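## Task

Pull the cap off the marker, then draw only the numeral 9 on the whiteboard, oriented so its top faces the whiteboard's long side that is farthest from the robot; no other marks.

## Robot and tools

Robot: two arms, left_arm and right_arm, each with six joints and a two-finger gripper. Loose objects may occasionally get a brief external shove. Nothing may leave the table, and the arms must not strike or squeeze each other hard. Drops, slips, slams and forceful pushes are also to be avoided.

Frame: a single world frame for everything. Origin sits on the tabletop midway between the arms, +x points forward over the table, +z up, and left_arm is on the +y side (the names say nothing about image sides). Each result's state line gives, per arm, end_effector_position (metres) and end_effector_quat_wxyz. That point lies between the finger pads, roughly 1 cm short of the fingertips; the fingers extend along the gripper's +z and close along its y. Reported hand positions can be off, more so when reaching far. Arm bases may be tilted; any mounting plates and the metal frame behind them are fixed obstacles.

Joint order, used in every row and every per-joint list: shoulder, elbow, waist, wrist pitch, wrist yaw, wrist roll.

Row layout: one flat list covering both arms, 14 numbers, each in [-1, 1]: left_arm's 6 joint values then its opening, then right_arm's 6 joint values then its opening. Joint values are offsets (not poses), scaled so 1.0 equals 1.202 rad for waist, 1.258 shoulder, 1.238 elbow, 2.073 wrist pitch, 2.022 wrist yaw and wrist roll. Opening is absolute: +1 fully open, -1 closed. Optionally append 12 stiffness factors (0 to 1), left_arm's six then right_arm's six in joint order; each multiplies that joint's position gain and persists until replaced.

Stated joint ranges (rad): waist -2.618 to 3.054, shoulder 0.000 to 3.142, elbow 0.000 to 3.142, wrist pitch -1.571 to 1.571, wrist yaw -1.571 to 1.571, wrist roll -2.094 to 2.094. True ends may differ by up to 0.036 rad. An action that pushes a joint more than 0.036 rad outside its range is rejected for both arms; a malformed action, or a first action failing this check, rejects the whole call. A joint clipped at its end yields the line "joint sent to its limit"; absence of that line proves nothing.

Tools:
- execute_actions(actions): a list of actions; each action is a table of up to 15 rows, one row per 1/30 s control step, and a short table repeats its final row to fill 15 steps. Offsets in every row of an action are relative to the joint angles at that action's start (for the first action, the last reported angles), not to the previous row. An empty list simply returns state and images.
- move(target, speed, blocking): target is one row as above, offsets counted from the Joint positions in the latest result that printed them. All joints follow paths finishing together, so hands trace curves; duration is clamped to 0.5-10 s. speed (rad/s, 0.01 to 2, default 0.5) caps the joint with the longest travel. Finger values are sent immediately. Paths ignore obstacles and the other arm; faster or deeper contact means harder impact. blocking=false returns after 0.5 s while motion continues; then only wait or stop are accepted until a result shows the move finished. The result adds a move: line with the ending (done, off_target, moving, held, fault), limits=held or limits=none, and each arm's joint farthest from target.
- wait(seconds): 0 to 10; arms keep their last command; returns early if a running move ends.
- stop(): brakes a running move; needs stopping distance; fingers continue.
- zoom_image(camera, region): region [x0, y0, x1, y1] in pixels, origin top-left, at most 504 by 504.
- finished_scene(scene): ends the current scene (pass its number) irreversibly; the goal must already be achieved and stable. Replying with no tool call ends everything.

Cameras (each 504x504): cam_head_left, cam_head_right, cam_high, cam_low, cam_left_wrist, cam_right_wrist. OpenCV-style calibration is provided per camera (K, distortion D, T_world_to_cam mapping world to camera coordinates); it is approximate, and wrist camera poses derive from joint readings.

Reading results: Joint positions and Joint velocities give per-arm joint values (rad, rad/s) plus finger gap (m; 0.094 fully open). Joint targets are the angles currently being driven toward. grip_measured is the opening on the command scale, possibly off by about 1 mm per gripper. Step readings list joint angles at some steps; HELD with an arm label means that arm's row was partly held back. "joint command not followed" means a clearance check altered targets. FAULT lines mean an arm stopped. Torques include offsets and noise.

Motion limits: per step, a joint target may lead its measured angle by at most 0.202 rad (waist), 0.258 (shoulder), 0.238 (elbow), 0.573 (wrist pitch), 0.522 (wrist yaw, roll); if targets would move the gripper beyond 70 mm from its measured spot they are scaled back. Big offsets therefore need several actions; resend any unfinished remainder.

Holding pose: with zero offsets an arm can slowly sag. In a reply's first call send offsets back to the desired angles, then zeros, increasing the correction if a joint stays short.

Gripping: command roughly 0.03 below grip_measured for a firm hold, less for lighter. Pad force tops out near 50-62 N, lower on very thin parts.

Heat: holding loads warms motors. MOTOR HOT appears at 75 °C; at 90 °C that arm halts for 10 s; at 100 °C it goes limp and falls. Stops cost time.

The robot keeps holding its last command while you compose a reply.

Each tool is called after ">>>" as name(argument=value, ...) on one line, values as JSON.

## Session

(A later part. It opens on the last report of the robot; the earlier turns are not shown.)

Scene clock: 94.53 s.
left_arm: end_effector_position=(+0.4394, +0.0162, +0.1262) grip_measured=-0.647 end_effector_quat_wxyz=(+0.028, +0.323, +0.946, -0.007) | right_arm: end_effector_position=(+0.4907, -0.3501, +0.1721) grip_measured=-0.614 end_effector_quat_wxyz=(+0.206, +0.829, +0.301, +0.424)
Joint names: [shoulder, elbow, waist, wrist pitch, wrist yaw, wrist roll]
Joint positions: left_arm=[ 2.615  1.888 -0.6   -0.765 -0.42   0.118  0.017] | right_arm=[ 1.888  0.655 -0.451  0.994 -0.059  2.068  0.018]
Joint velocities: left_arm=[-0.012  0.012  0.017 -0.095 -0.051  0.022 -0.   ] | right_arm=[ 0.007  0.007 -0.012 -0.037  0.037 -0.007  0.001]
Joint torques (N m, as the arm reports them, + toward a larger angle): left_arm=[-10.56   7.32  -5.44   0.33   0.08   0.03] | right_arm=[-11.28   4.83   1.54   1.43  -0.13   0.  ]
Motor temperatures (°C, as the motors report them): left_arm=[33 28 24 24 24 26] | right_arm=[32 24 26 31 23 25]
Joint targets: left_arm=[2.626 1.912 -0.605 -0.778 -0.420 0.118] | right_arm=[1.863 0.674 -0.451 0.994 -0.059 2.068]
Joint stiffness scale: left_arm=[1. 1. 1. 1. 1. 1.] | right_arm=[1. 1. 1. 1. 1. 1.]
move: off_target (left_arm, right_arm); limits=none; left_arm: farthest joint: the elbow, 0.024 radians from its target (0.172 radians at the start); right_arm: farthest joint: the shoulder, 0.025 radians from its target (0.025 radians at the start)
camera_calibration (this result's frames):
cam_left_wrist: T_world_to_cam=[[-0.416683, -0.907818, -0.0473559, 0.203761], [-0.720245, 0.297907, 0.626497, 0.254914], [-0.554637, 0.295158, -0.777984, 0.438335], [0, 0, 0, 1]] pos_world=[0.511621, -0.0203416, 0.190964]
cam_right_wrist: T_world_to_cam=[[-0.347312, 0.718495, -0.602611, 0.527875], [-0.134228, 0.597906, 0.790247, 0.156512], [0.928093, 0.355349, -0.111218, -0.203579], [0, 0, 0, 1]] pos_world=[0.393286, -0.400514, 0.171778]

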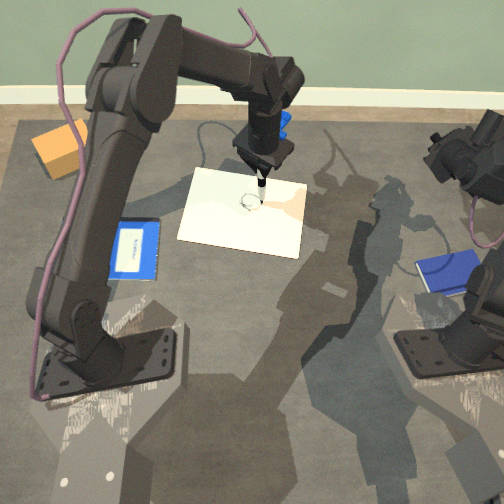

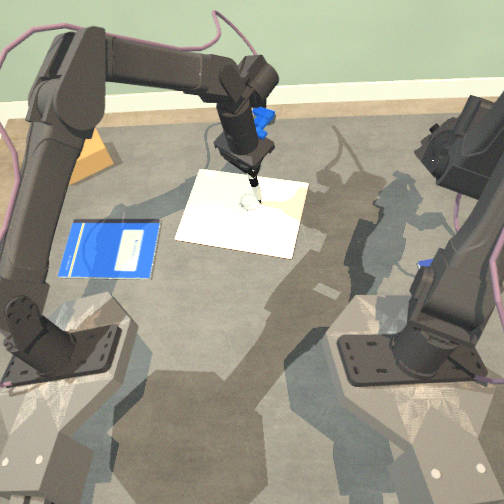

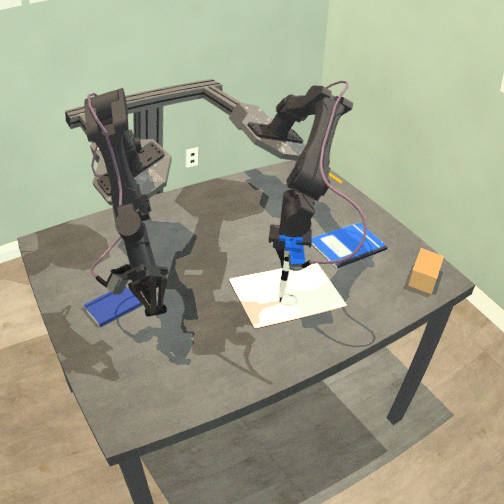

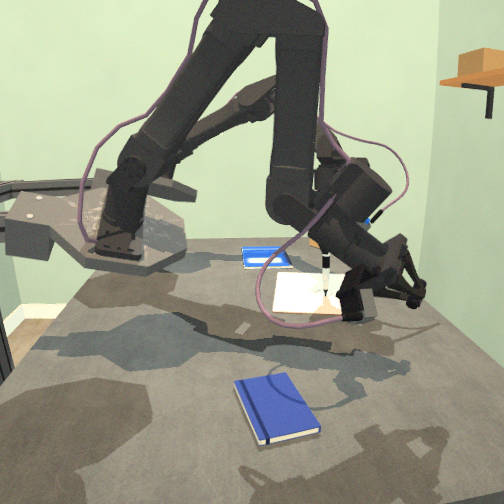

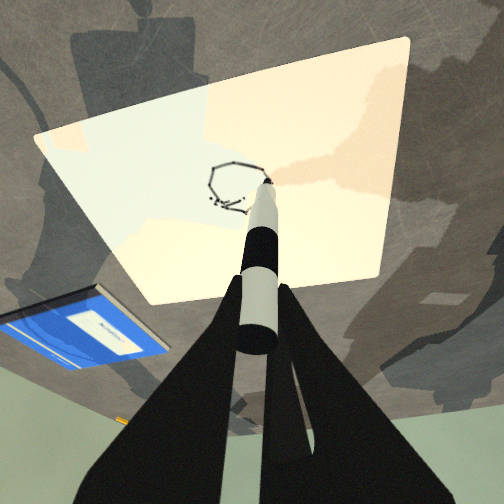

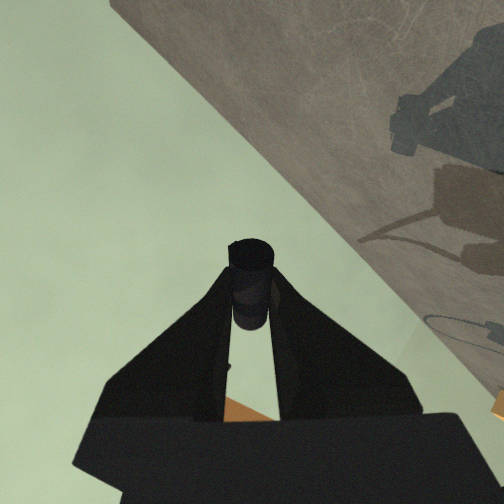

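>>> move(target=[-0.004,-0.014,-0.005,0.003,0.0,0,-0.72,-0.02,0.015,0,0,0,0,-0.70], speed=0.05)

>>> move(target=[-0.078,-0.180,-0.026,0.054,0.0,0,-0.72,-0.02,0.015,0,0,0,0,-0.70], speed=0.15)

>>> zoom_image(camera="cam_left_wrist", region=[150,50,400,300])

Scene clock: 95.57 s.
left_arm: end_effector_position=(+0.4394, +0.0162, +0.1262) grip_measured=-0.647 end_effector_quat_wxyz=(+0.028, +0.323, +0.946, -0.007) | right_arm: end_effector_position=(+0.4907, -0.3501, +0.1721) grip_measured=-0.614 end_effector_quat_wxyz=(+0.206, +0.829, +0.301, +0.424)
Joint names: [shoulder, elbow, waist, wrist pitch, wrist yaw, wrist roll]
Joint positions: left_arm=[ 2.615  1.888 -0.6   -0.765 -0.42   0.118  0.017] | right_arm=[ 1.888  0.655 -0.451  0.994 -0.059  2.069  0.018]
Joint velocities: left_arm=[-0.002  0.002  0.002  0.007 -0.007  0.022 -0.001] | right_arm=[ 0.002 -0.012 -0.007  0.051  0.007 -0.022 -0.   ]
Joint torques (N m, as the arm reports them, + toward a larger angle): left_arm=[-11.68   4.43  -5.5    0.52   0.09   0.02] | right_arm=[-11.22   4.81   1.59   1.44  -0.14   0.02]
Motor temperatures (°C, as the motors report them): left_arm=[33 28 24 24 24 26] | right_arm=[32 24 26 32 23 25]
Joint targets: left_arm=[2.610 1.871 -0.606 -0.758 -0.420 0.118] | right_arm=[1.863 0.674 -0.451 0.994 -0.059 2.068]
Joint stiffness scale: left_arm=[1. 1. 1. 1. 1. 1.] | right_arm=[1. 1. 1. 1. 1. 1.]
move: off_target (right_arm); limits=none; left_arm: farthest joint: the elbow, 0.017 radians from its target (0.017 radians at the start); right_arm: farthest joint: the shoulder, 0.025 radians from its target (0.025 radians at the start)
camera_calibration (this result's frames):
cam_left_wrist: T_world_to_cam=[[-0.416683, -0.907818, -0.0473559, 0.203761], [-0.720245, 0.297907, 0.626497, 0.254914], [-0.554637, 0.295158, -0.777984, 0.438335], [0, 0, 0, 1]] pos_world=[0.511621, -0.0203416, 0.190964]
cam_right_wrist: T_world_to_cam=[[-0.34714, 0.718759, -0.602395, 0.527846], [-0.134127, 0.597685, 0.790432, 0.156354], [0.928172, 0.355188, -0.111075, -0.203699], [0, 0, 0, 1]] pos_world=[0.393275, -0.400493, 0.171759]

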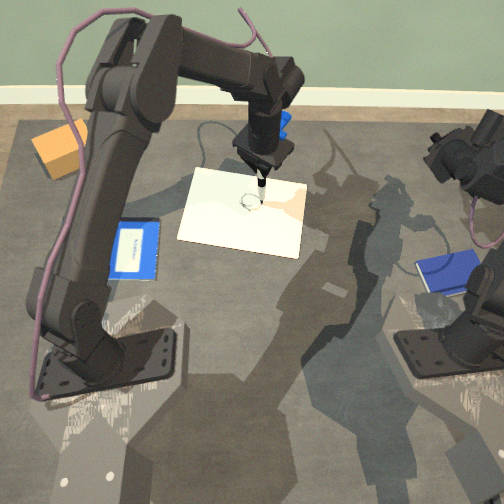

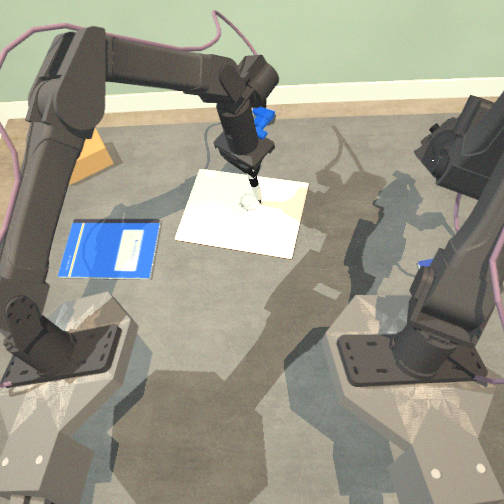

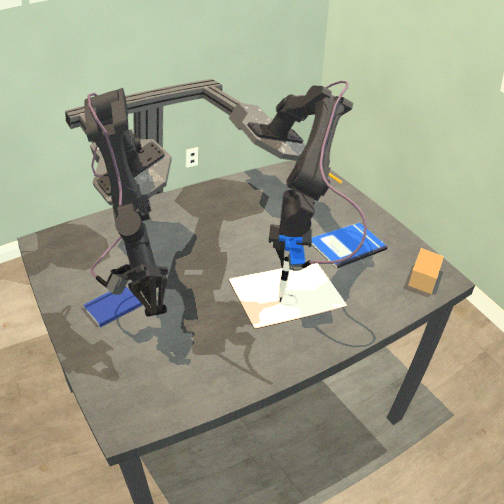

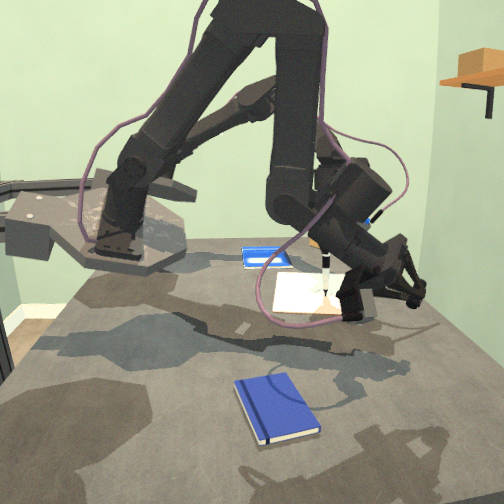

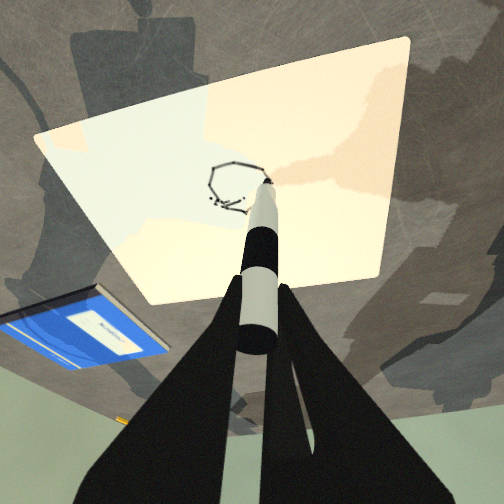

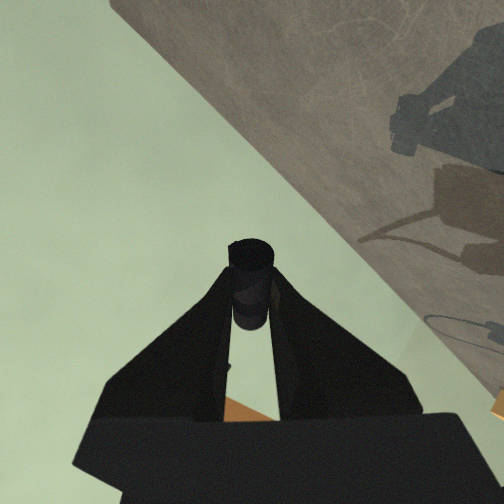

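Scene clock: 97.40 s.
left_arm: end_effector_position=(+0.4119, +0.0217, +0.1251) grip_measured=-0.647 end_effector_quat_wxyz=(+0.032, +0.331, +0.943, -0.008) | right_arm: end_effector_position=(+0.4907, -0.3501, +0.1721) grip_measured=-0.614 end_effector_quat_wxyz=(+0.206, +0.829, +0.300, +0.424)
Joint names: [shoulder, elbow, waist, wrist pitch, wrist yaw, wrist roll]
Joint positions: left_arm=[ 2.528  1.686 -0.619 -0.65  -0.421  0.118  0.017] | right_arm=[ 1.888  0.655 -0.451  0.994 -0.059  2.069  0.018]
Joint velocities: left_arm=[ 0.002  0.002 -0.032 -0.007 -0.022 -0.051 -0.001] | right_arm=[-0.002 -0.017 -0.012 -0.007  0.007 -0.022 -0.   ]
Joint torques (N m, as the arm reports them, + toward a larger angle): left_arm=[-11.41   3.83  -5.69   0.43   0.08   0.03] | right_arm=[-11.25   4.82   1.56   1.43  -0.14   0.02]
Motor temperatures (°C, as the motors report them): left_arm=[33 27 24 24 24 26] | right_arm=[32 24 26 32 23 25]
Joint targets: left_arm=[2.516 1.665 -0.631 -0.653 -0.420 0.118] | right_arm=[1.863 0.674 -0.451 0.994 -0.059 2.069]
Joint stiffness scale: left_arm=[1. 1. 1. 1. 1. 1.] | right_arm=[1. 1. 1. 1. 1. 1.]
move: off_target (left_arm, right_arm); limits=none; left_arm: farthest joint: the elbow, 0.021 radians from its target (0.223 radians at the start); right_arm: farthest joint: the shoulder, 0.025 radians from its target (0.025 radians at the start)
camera_calibration (this result's frames):
cam_left_wrist: T_world_to_cam=[[-0.432208, -0.900555, -0.0468648, 0.203514], [-0.71897, 0.312758, 0.620697, 0.234011], [-0.544315, 0.301965, -0.782648, 0.416817], [0, 0, 0, 1]] pos_world=[0.483087, -0.0157768, 0.190509]
cam_right_wrist: T_world_to_cam=[[-0.346795, 0.719286, -0.601965, 0.527787], [-0.133926, 0.597243, 0.7908, 0.156037], [0.92833, 0.354864, -0.11079, -0.203939], [0, 0, 0, 1]] pos_world=[0.393254, -0.400451, 0.171721]

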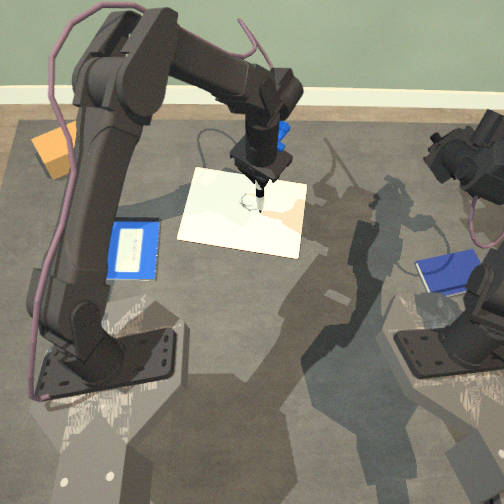

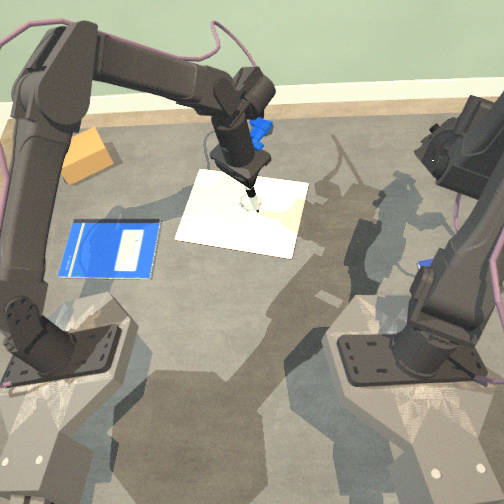

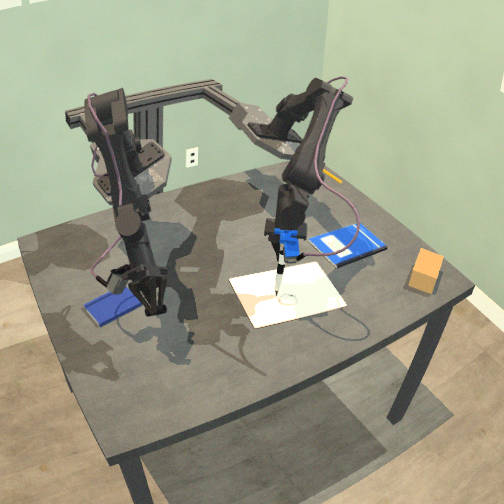

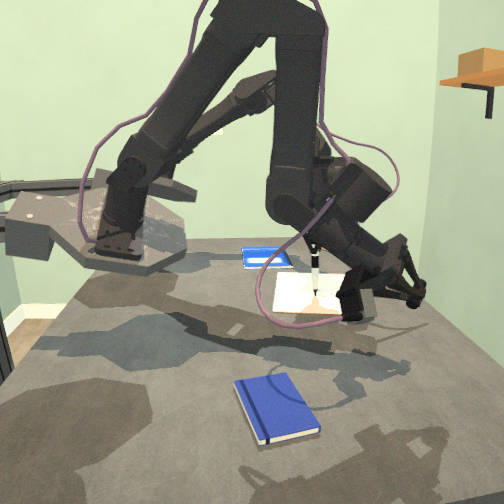

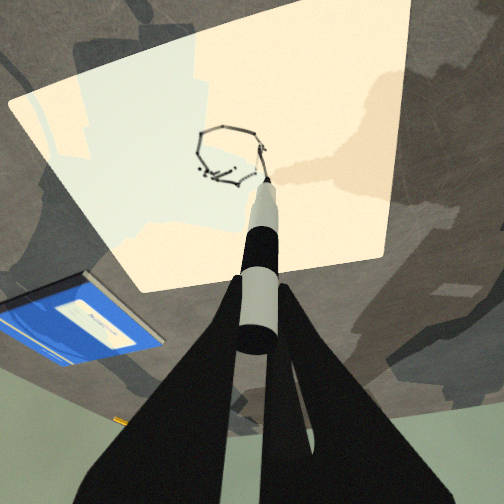

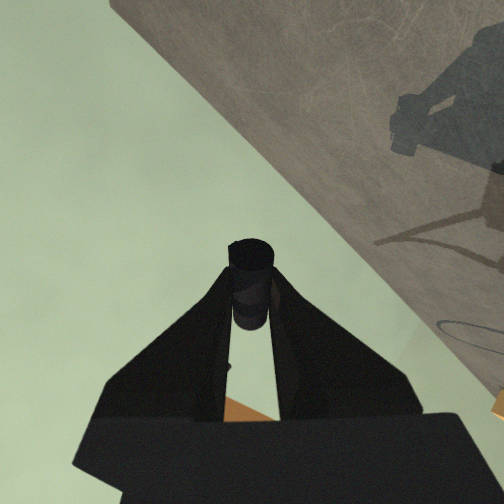

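Region (150, 50, 400, 300) of cam_left_wrist's 504x504 image, scaled by 2.016, with more detail than that image has.

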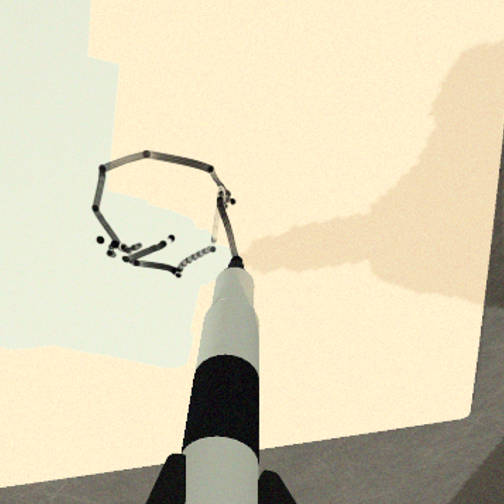

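>>> move(target=[-0.072,-0.156,-0.023,0.047,0.0,0,-0.72,-0.02,0.015,0,0,0,0,-0.70], speed=0.15)

>>> zoom_image(camera="cam_left_wrist", region=[150,50,400,300])

Scene clock: 99.40 s.
left_arm: end_effector_position=(+0.3861, +0.0303, +0.1249) grip_measured=-0.647 end_effector_quat_wxyz=(+0.034, +0.338, +0.941, -0.009) | right_arm: end_effector_position=(+0.4907, -0.3501, +0.1721) grip_measured=-0.614 end_effector_quat_wxyz=(+0.206, +0.829, +0.300, +0.424)
Joint names: [shoulder, elbow, waist, wrist pitch, wrist yaw, wrist roll]
Joint positions: left_arm=[ 2.452  1.514 -0.634 -0.555 -0.421  0.118  0.017] | right_arm=[ 1.888  0.655 -0.451  0.994 -0.059  2.07   0.018]
Joint velocities: left_arm=[-0.007 -0.007 -0.017 -0.037 -0.095 -0.095 -0.   ] | right_arm=[ 0.002 -0.002 -0.002 -0.037 -0.022  0.095  0.001]
Joint torques (N m, as the arm reports them, + toward a larger angle): left_arm=[-11.02   3.68  -5.47   0.49   0.07   0.03] | right_arm=[-11.24   4.81   1.58   1.42  -0.13   0.01]
Motor temperatures (°C, as the motors report them): left_arm=[34 27 24 24 24 26] | right_arm=[32 24 26 32 23 25]
Joint targets: left_arm=[2.437 1.494 -0.647 -0.553 -0.421 0.118] | right_arm=[1.863 0.674 -0.451 0.994 -0.059 2.069]
Joint stiffness scale: left_arm=[1. 1. 1. 1. 1. 1.] | right_arm=[1. 1. 1. 1. 1. 1.]
move: off_target (left_arm, right_arm); limits=none; left_arm: farthest joint: the elbow, 0.021 radians from its target (0.194 radians at the start); right_arm: farthest joint: the shoulder, 0.025 radians from its target (0.025 radians at the start)
camera_calibration (this result's frames):
cam_left_wrist: T_world_to_cam=[[-0.444738, -0.894452, -0.0465211, 0.204685], [-0.716968, 0.324397, 0.617028, 0.21225], [-0.53681, 0.30777, -0.785565, 0.397247], [0, 0, 0, 1]] pos_world=[0.456454, -0.00803246, 0.190621]
cam_right_wrist: T_world_to_cam=[[-0.34645, 0.719812, -0.601534, 0.527728], [-0.133726, 0.596801, 0.791168, 0.15572], [0.928488, 0.354541, -0.110504, -0.204178], [0, 0, 0, 1]] pos_world=[0.393233, -0.40041, 0.171683]

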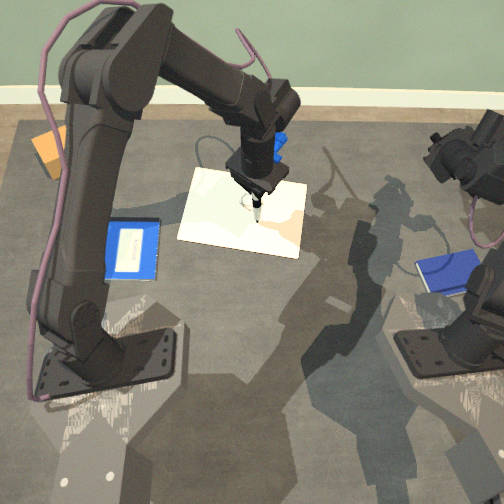

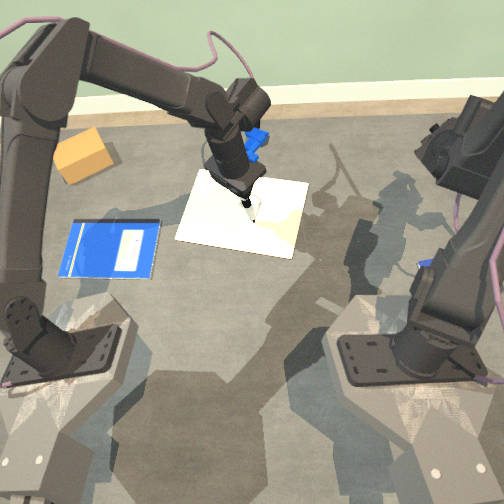

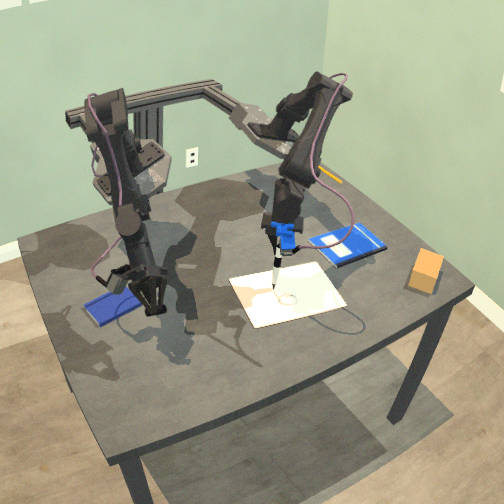

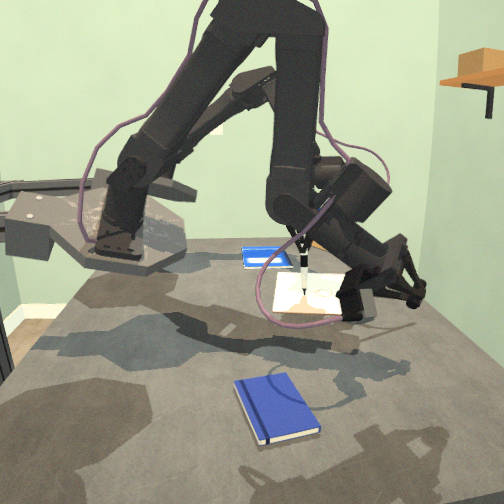

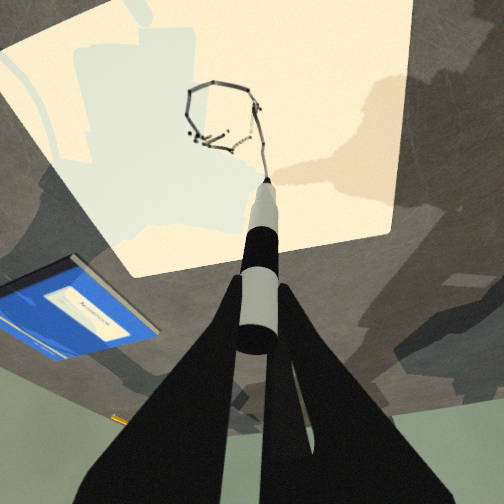

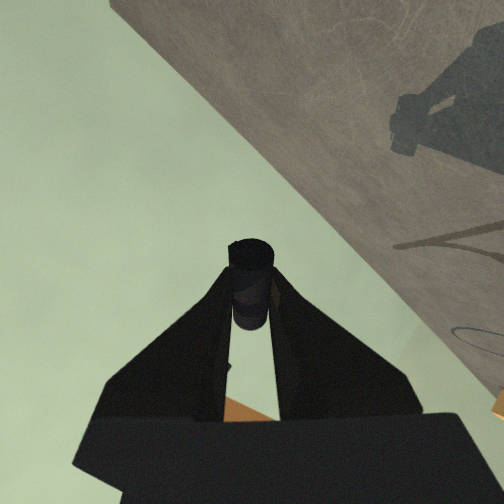

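Region (150, 50, 400, 300) of cam_left_wrist's 504x504 image, scaled by 2.016, with more detail than that image has.

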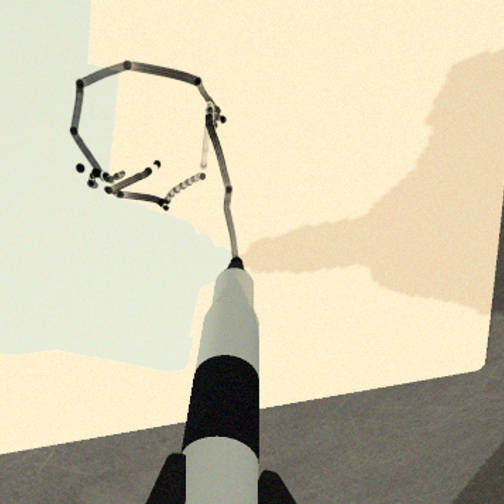

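>>> move(target=[-0.056,-0.122,-0.017,0.037,0.0,0,-0.72,-0.02,0.015,0,0,0,0,-0.70], speed=0.15)

>>> move(target=[-0.035,-0.01,-0.01,0,0.0,0,-0.72,-0.02,0.015,0,0,0,0,-0.70], speed=0.15)

>>> zoom_image(camera="cam_left_wrist", region=[150,0,400,250])

Scene clock: 101.07 s.
left_arm: end_effector_position=(+0.3668, +0.0387, +0.1243) grip_measured=-0.647 end_effector_quat_wxyz=(+0.037, +0.341, +0.939, -0.010) | right_arm: end_effector_position=(+0.4907, -0.3501, +0.1721) grip_measured=-0.614 end_effector_quat_wxyz=(+0.206, +0.829, +0.300, +0.424)
Joint names: [shoulder, elbow, waist, wrist pitch, wrist yaw, wrist roll]
Joint positions: left_arm=[ 2.394  1.384 -0.642 -0.478 -0.421  0.118  0.017] | right_arm=[ 1.888  0.655 -0.451  0.994 -0.059  2.071  0.018]
Joint velocities: left_arm=[-0.032  0.002 -0.007 -0.007  0.022 -0.007 -0.001] | right_arm=[-0.002 -0.002 -0.002 -0.022 -0.007  0.037 -0.   ]
Joint torques (N m, as the arm reports them, + toward a larger angle): left_arm=[-10.42   3.36  -5.29   0.47   0.09   0.04] | right_arm=[-11.23   4.81   1.59   1.43  -0.13   0.02]
Motor temperatures (°C, as the motors report them): left_arm=[34 27 24 24 24 26] | right_arm=[32 24 26 32 23 25]
Joint targets: left_arm=[2.381 1.363 -0.654 -0.479 -0.421 0.118] | right_arm=[1.863 0.674 -0.451 0.994 -0.059 2.070]
Joint stiffness scale: left_arm=[1. 1. 1. 1. 1. 1.] | right_arm=[1. 1. 1. 1. 1. 1.]
move: off_target (left_arm, right_arm); limits=none; left_arm: farthest joint: the elbow, 0.021 radians from its target (0.151 radians at the start); right_arm: farthest joint: the shoulder, 0.025 radians from its target (0.025 radians at the start)
camera_calibration (this result's frames):
cam_left_wrist: T_world_to_cam=[[-0.449614, -0.892066, -0.0454398, 0.205117], [-0.718913, 0.331214, 0.611114, 0.197265], [-0.530104, 0.307433, -0.790237, 0.382043], [0, 0, 0, 1]] pos_world=[0.436563, 0.000188394, 0.190673]
cam_right_wrist: T_world_to_cam=[[-0.346105, 0.720338, -0.601102, 0.527669], [-0.133525, 0.596358, 0.791535, 0.155404], [0.928645, 0.354217, -0.110219, -0.204418], [0, 0, 0, 1]] pos_world=[0.393211, -0.400368, 0.171644]

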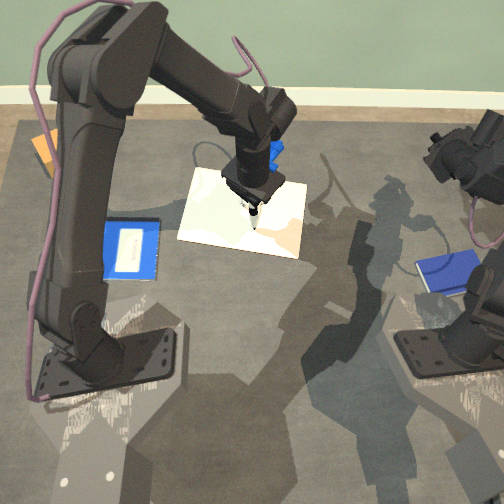

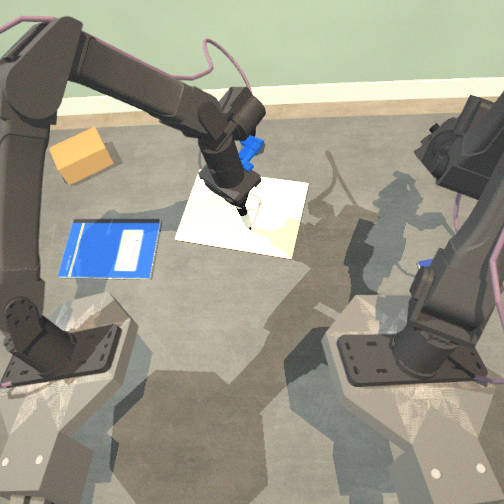

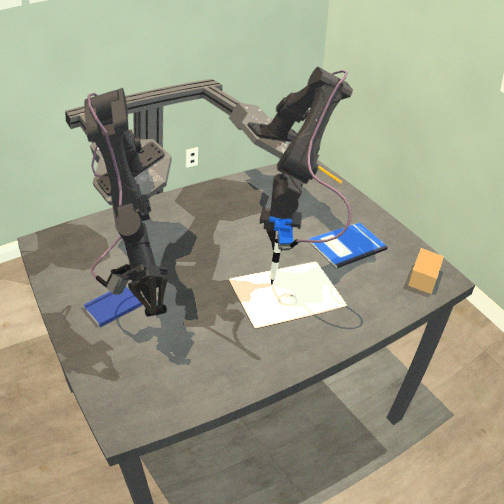

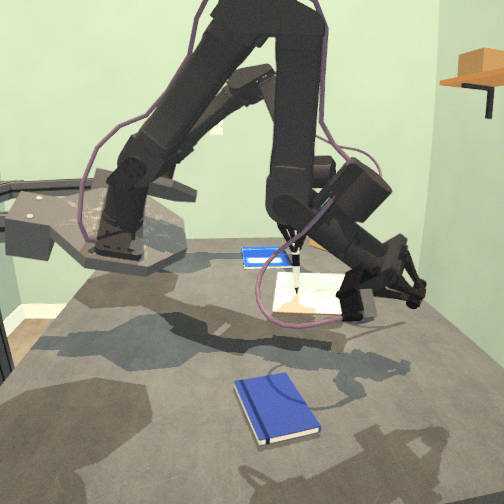

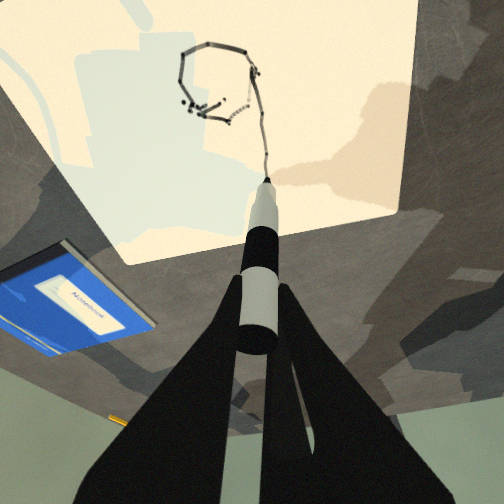

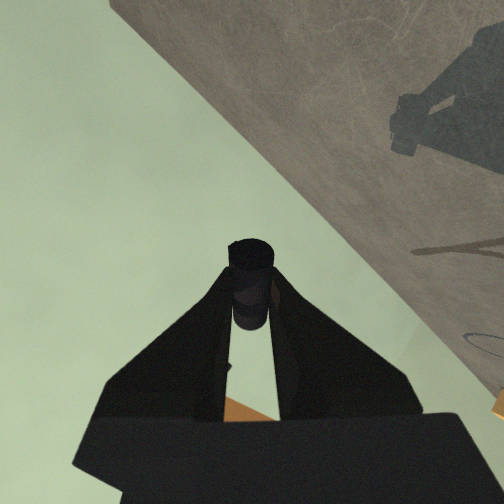

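Scene clock: 101.87 s.
left_arm: end_effector_position=(+0.3747, +0.0388, +0.1346) grip_measured=-0.647 end_effector_quat_wxyz=(+0.050, +0.335, +0.941, -0.013) | right_arm: end_effector_position=(+0.4907, -0.3501, +0.1721) grip_measured=-0.614 end_effector_quat_wxyz=(+0.206, +0.829, +0.300, +0.424)
Joint names: [shoulder, elbow, waist, wrist pitch, wrist yaw, wrist roll]
Joint positions: left_arm=[ 2.366  1.384 -0.642 -0.477 -0.421  0.118  0.017] | right_arm=[ 1.888  0.655 -0.451  0.994 -0.059  2.071  0.018]
Joint velocities: left_arm=[-0.002 -0.007  0.002  0.051 -0.037  0.066  0.   ] | right_arm=[ 0.012  0.002  0.012 -0.022  0.022 -0.081  0.   ]
Joint torques (N m, as the arm reports them, + toward a larger angle): left_arm=[-10.58   4.14  -5.22   0.53   0.07   0.01] | right_arm=[-11.2    4.78   1.56   1.43  -0.13   0.01]
Motor temperatures (°C, as the motors report them): left_arm=[34 27 24 24 24 26] | right_arm=[32 24 26 32 23 25]
Joint targets: left_arm=[2.351 1.371 -0.654 -0.478 -0.421 0.118] | right_arm=[1.863 0.674 -0.451 0.994 -0.059 2.071]
Joint stiffness scale: left_arm=[1. 1. 1. 1. 1. 1.] | right_arm=[1. 1. 1. 1. 1. 1.]
move: off_target (right_arm); limits=none; left_arm: farthest joint: the shoulder, 0.016 radians from its target (0.044 radians at the start); right_arm: farthest joint: the shoulder, 0.025 radians from its target (0.025 radians at the start)
camera_calibration (this result's frames):
cam_left_wrist: T_world_to_cam=[[-0.438198, -0.89792, -0.0414923, 0.204626], [-0.735632, 0.331707, 0.590607, 0.205611], [-0.516555, 0.289326, -0.805892, 0.391991], [0, 0, 0, 1]] pos_world=[0.443405, 0.0021216, 0.202958]
cam_right_wrist: T_world_to_cam=[[-0.345933, 0.720601, -0.600886, 0.527639], [-0.133425, 0.596137, 0.791719, 0.155246], [0.928724, 0.354055, -0.110077, -0.204538], [0, 0, 0, 1]] pos_world=[0.393201, -0.400347, 0.171625]

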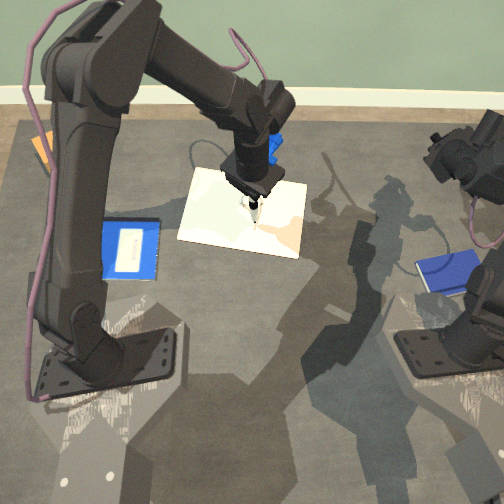

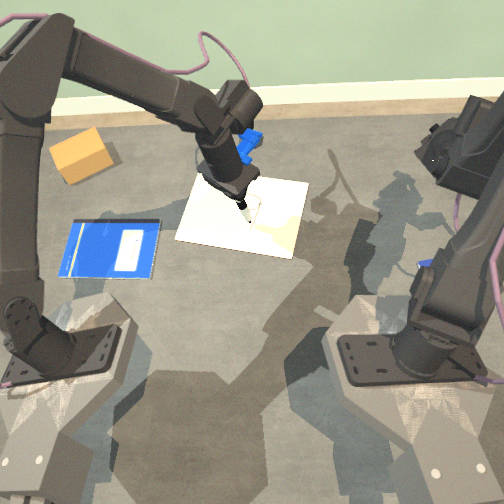

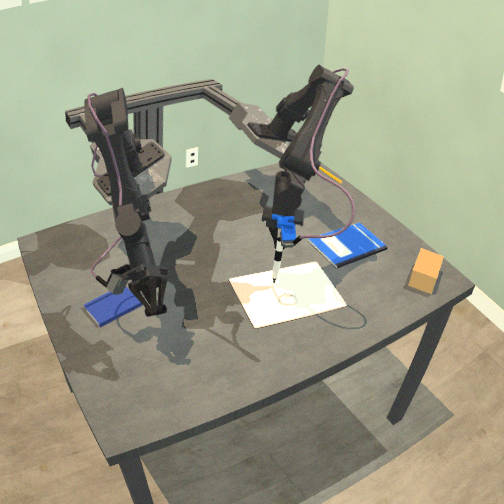

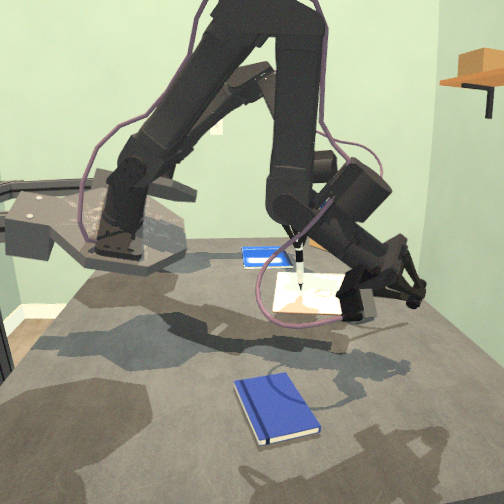

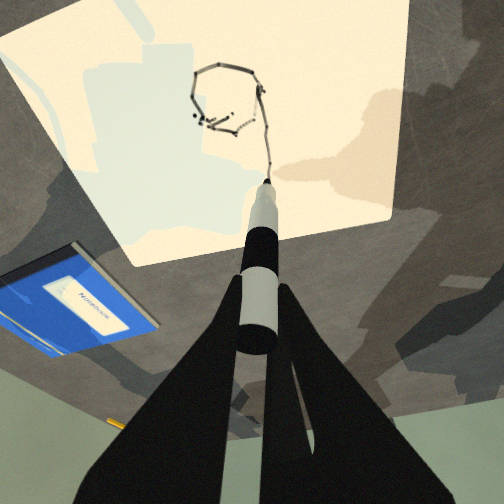

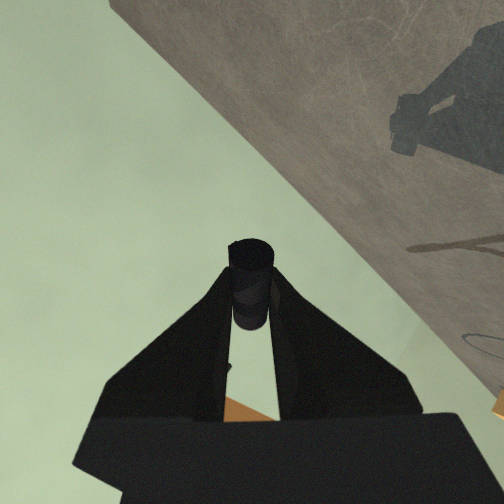

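Region (150, 0, 400, 250) of cam_left_wrist's 504x504 image, scaled by 2.016, with more detail than that image has.

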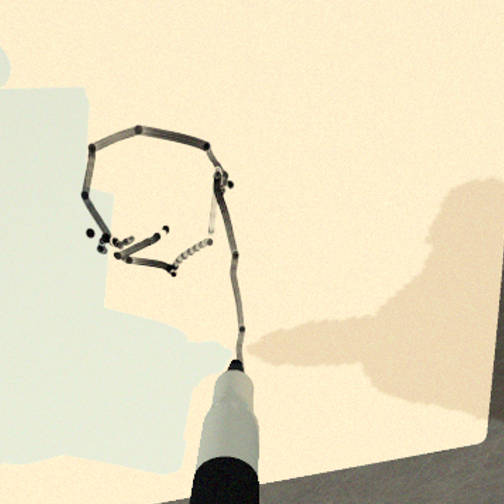

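>>> move(target=[0.137,0.306,0.044,-0.107,0.0,0,-0.72,-0.02,0.015,0,0,0,0,-0.70], speed=0.3)

>>> zoom_image(camera="cam_left_wrist", region=[150,50,400,300])

Scene clock: 104.10 s.
left_arm: end_effector_position=(+0.4293, +0.0327, +0.1299) grip_measured=-0.647 end_effector_quat_wxyz=(+0.033, +0.314, +0.949, -0.007) | right_arm: end_effector_position=(+0.4907, -0.3501, +0.1721) grip_measured=-0.614 end_effector_quat_wxyz=(+0.205, +0.830, +0.299, +0.424)
Joint names: [shoulder, elbow, waist, wrist pitch, wrist yaw, wrist roll]
Joint positions: left_arm=[ 2.526  1.739 -0.587 -0.688 -0.421  0.118  0.017] | right_arm=[ 1.888  0.655 -0.451  0.994 -0.059  2.072  0.018]
Joint velocities: left_arm=[-0.002 -0.022  0.007  0.007  0.007  0.081 -0.   ] | right_arm=[-0.012 -0.002 -0.007 -0.022 -0.051 -0.081  0.   ]
Joint torques (N m, as the arm reports them, + toward a larger angle): left_arm=[-9.96  7.12 -4.96  0.3   0.07  0.03] | right_arm=[-11.25   4.82   1.6    1.43  -0.13   0.01]
Motor temperatures (°C, as the motors report them): left_arm=[34 27 24 24 24 26] | right_arm=[32 24 26 32 23 25]
Joint targets: left_arm=[2.539 1.762 -0.590 -0.699 -0.421 0.118] | right_arm=[1.863 0.674 -0.451 0.994 -0.059 2.071]
Joint stiffness scale: left_arm=[1. 1. 1. 1. 1. 1.] | right_arm=[1. 1. 1. 1. 1. 1.]
move: off_target (left_arm, right_arm); limits=none; left_arm: farthest joint: the elbow, 0.024 radians from its target (0.379 radians at the start); right_arm: farthest joint: the shoulder, 0.025 radians from its target (0.025 radians at the start)
camera_calibration (this result's frames):
cam_left_wrist: T_world_to_cam=[[-0.399445, -0.915528, -0.0474554, 0.20763], [-0.731003, 0.286843, 0.619158, 0.246371], [-0.553244, 0.282009, -0.783831, 0.431336], [0, 0, 0, 1]] pos_world=[0.501669, -0.00221956, 0.195405]
cam_right_wrist: T_world_to_cam=[[-0.345588, 0.721127, -0.600454, 0.527579], [-0.133225, 0.595694, 0.792086, 0.154929], [0.928881, 0.353731, -0.109792, -0.204778], [0, 0, 0, 1]] pos_world=[0.393179, -0.400306, 0.171587]

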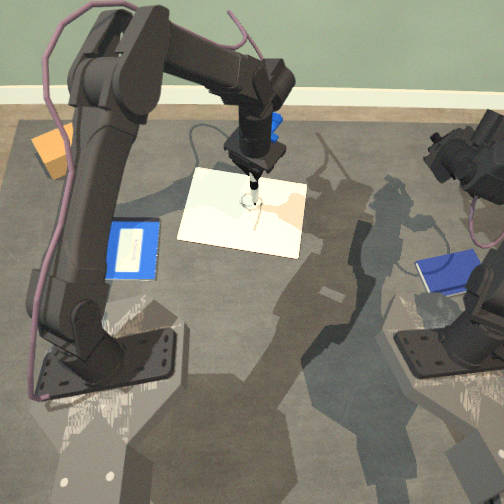

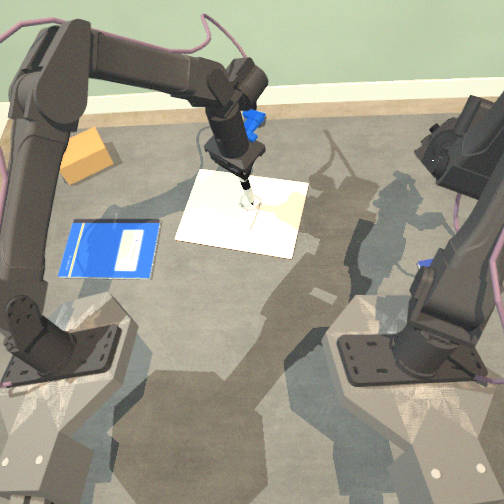

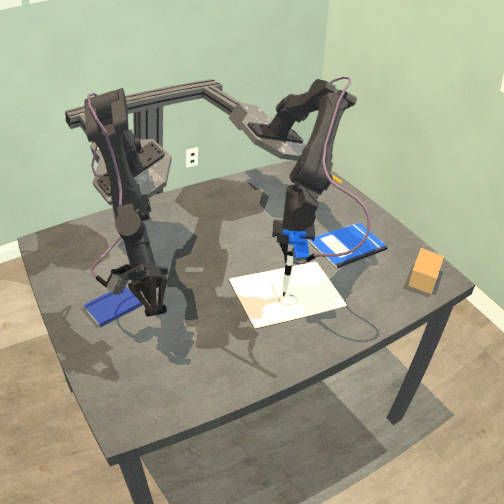

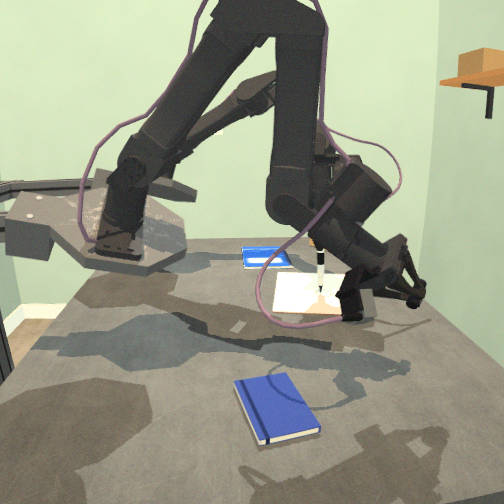

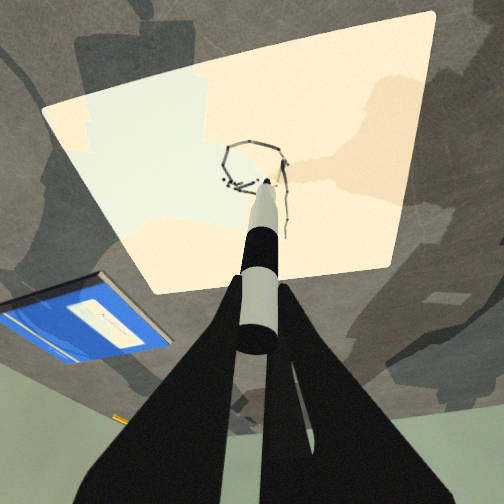

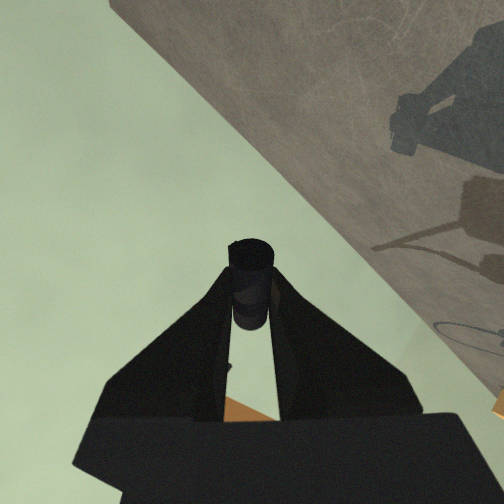

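Region (150, 50, 400, 300) of cam_left_wrist's 504x504 image, scaled by 2.016, with more detail than that image has.

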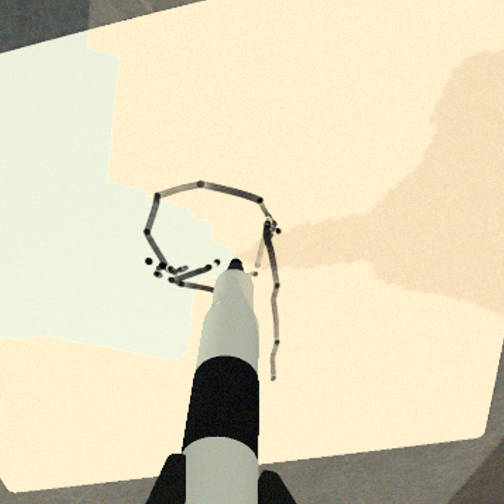

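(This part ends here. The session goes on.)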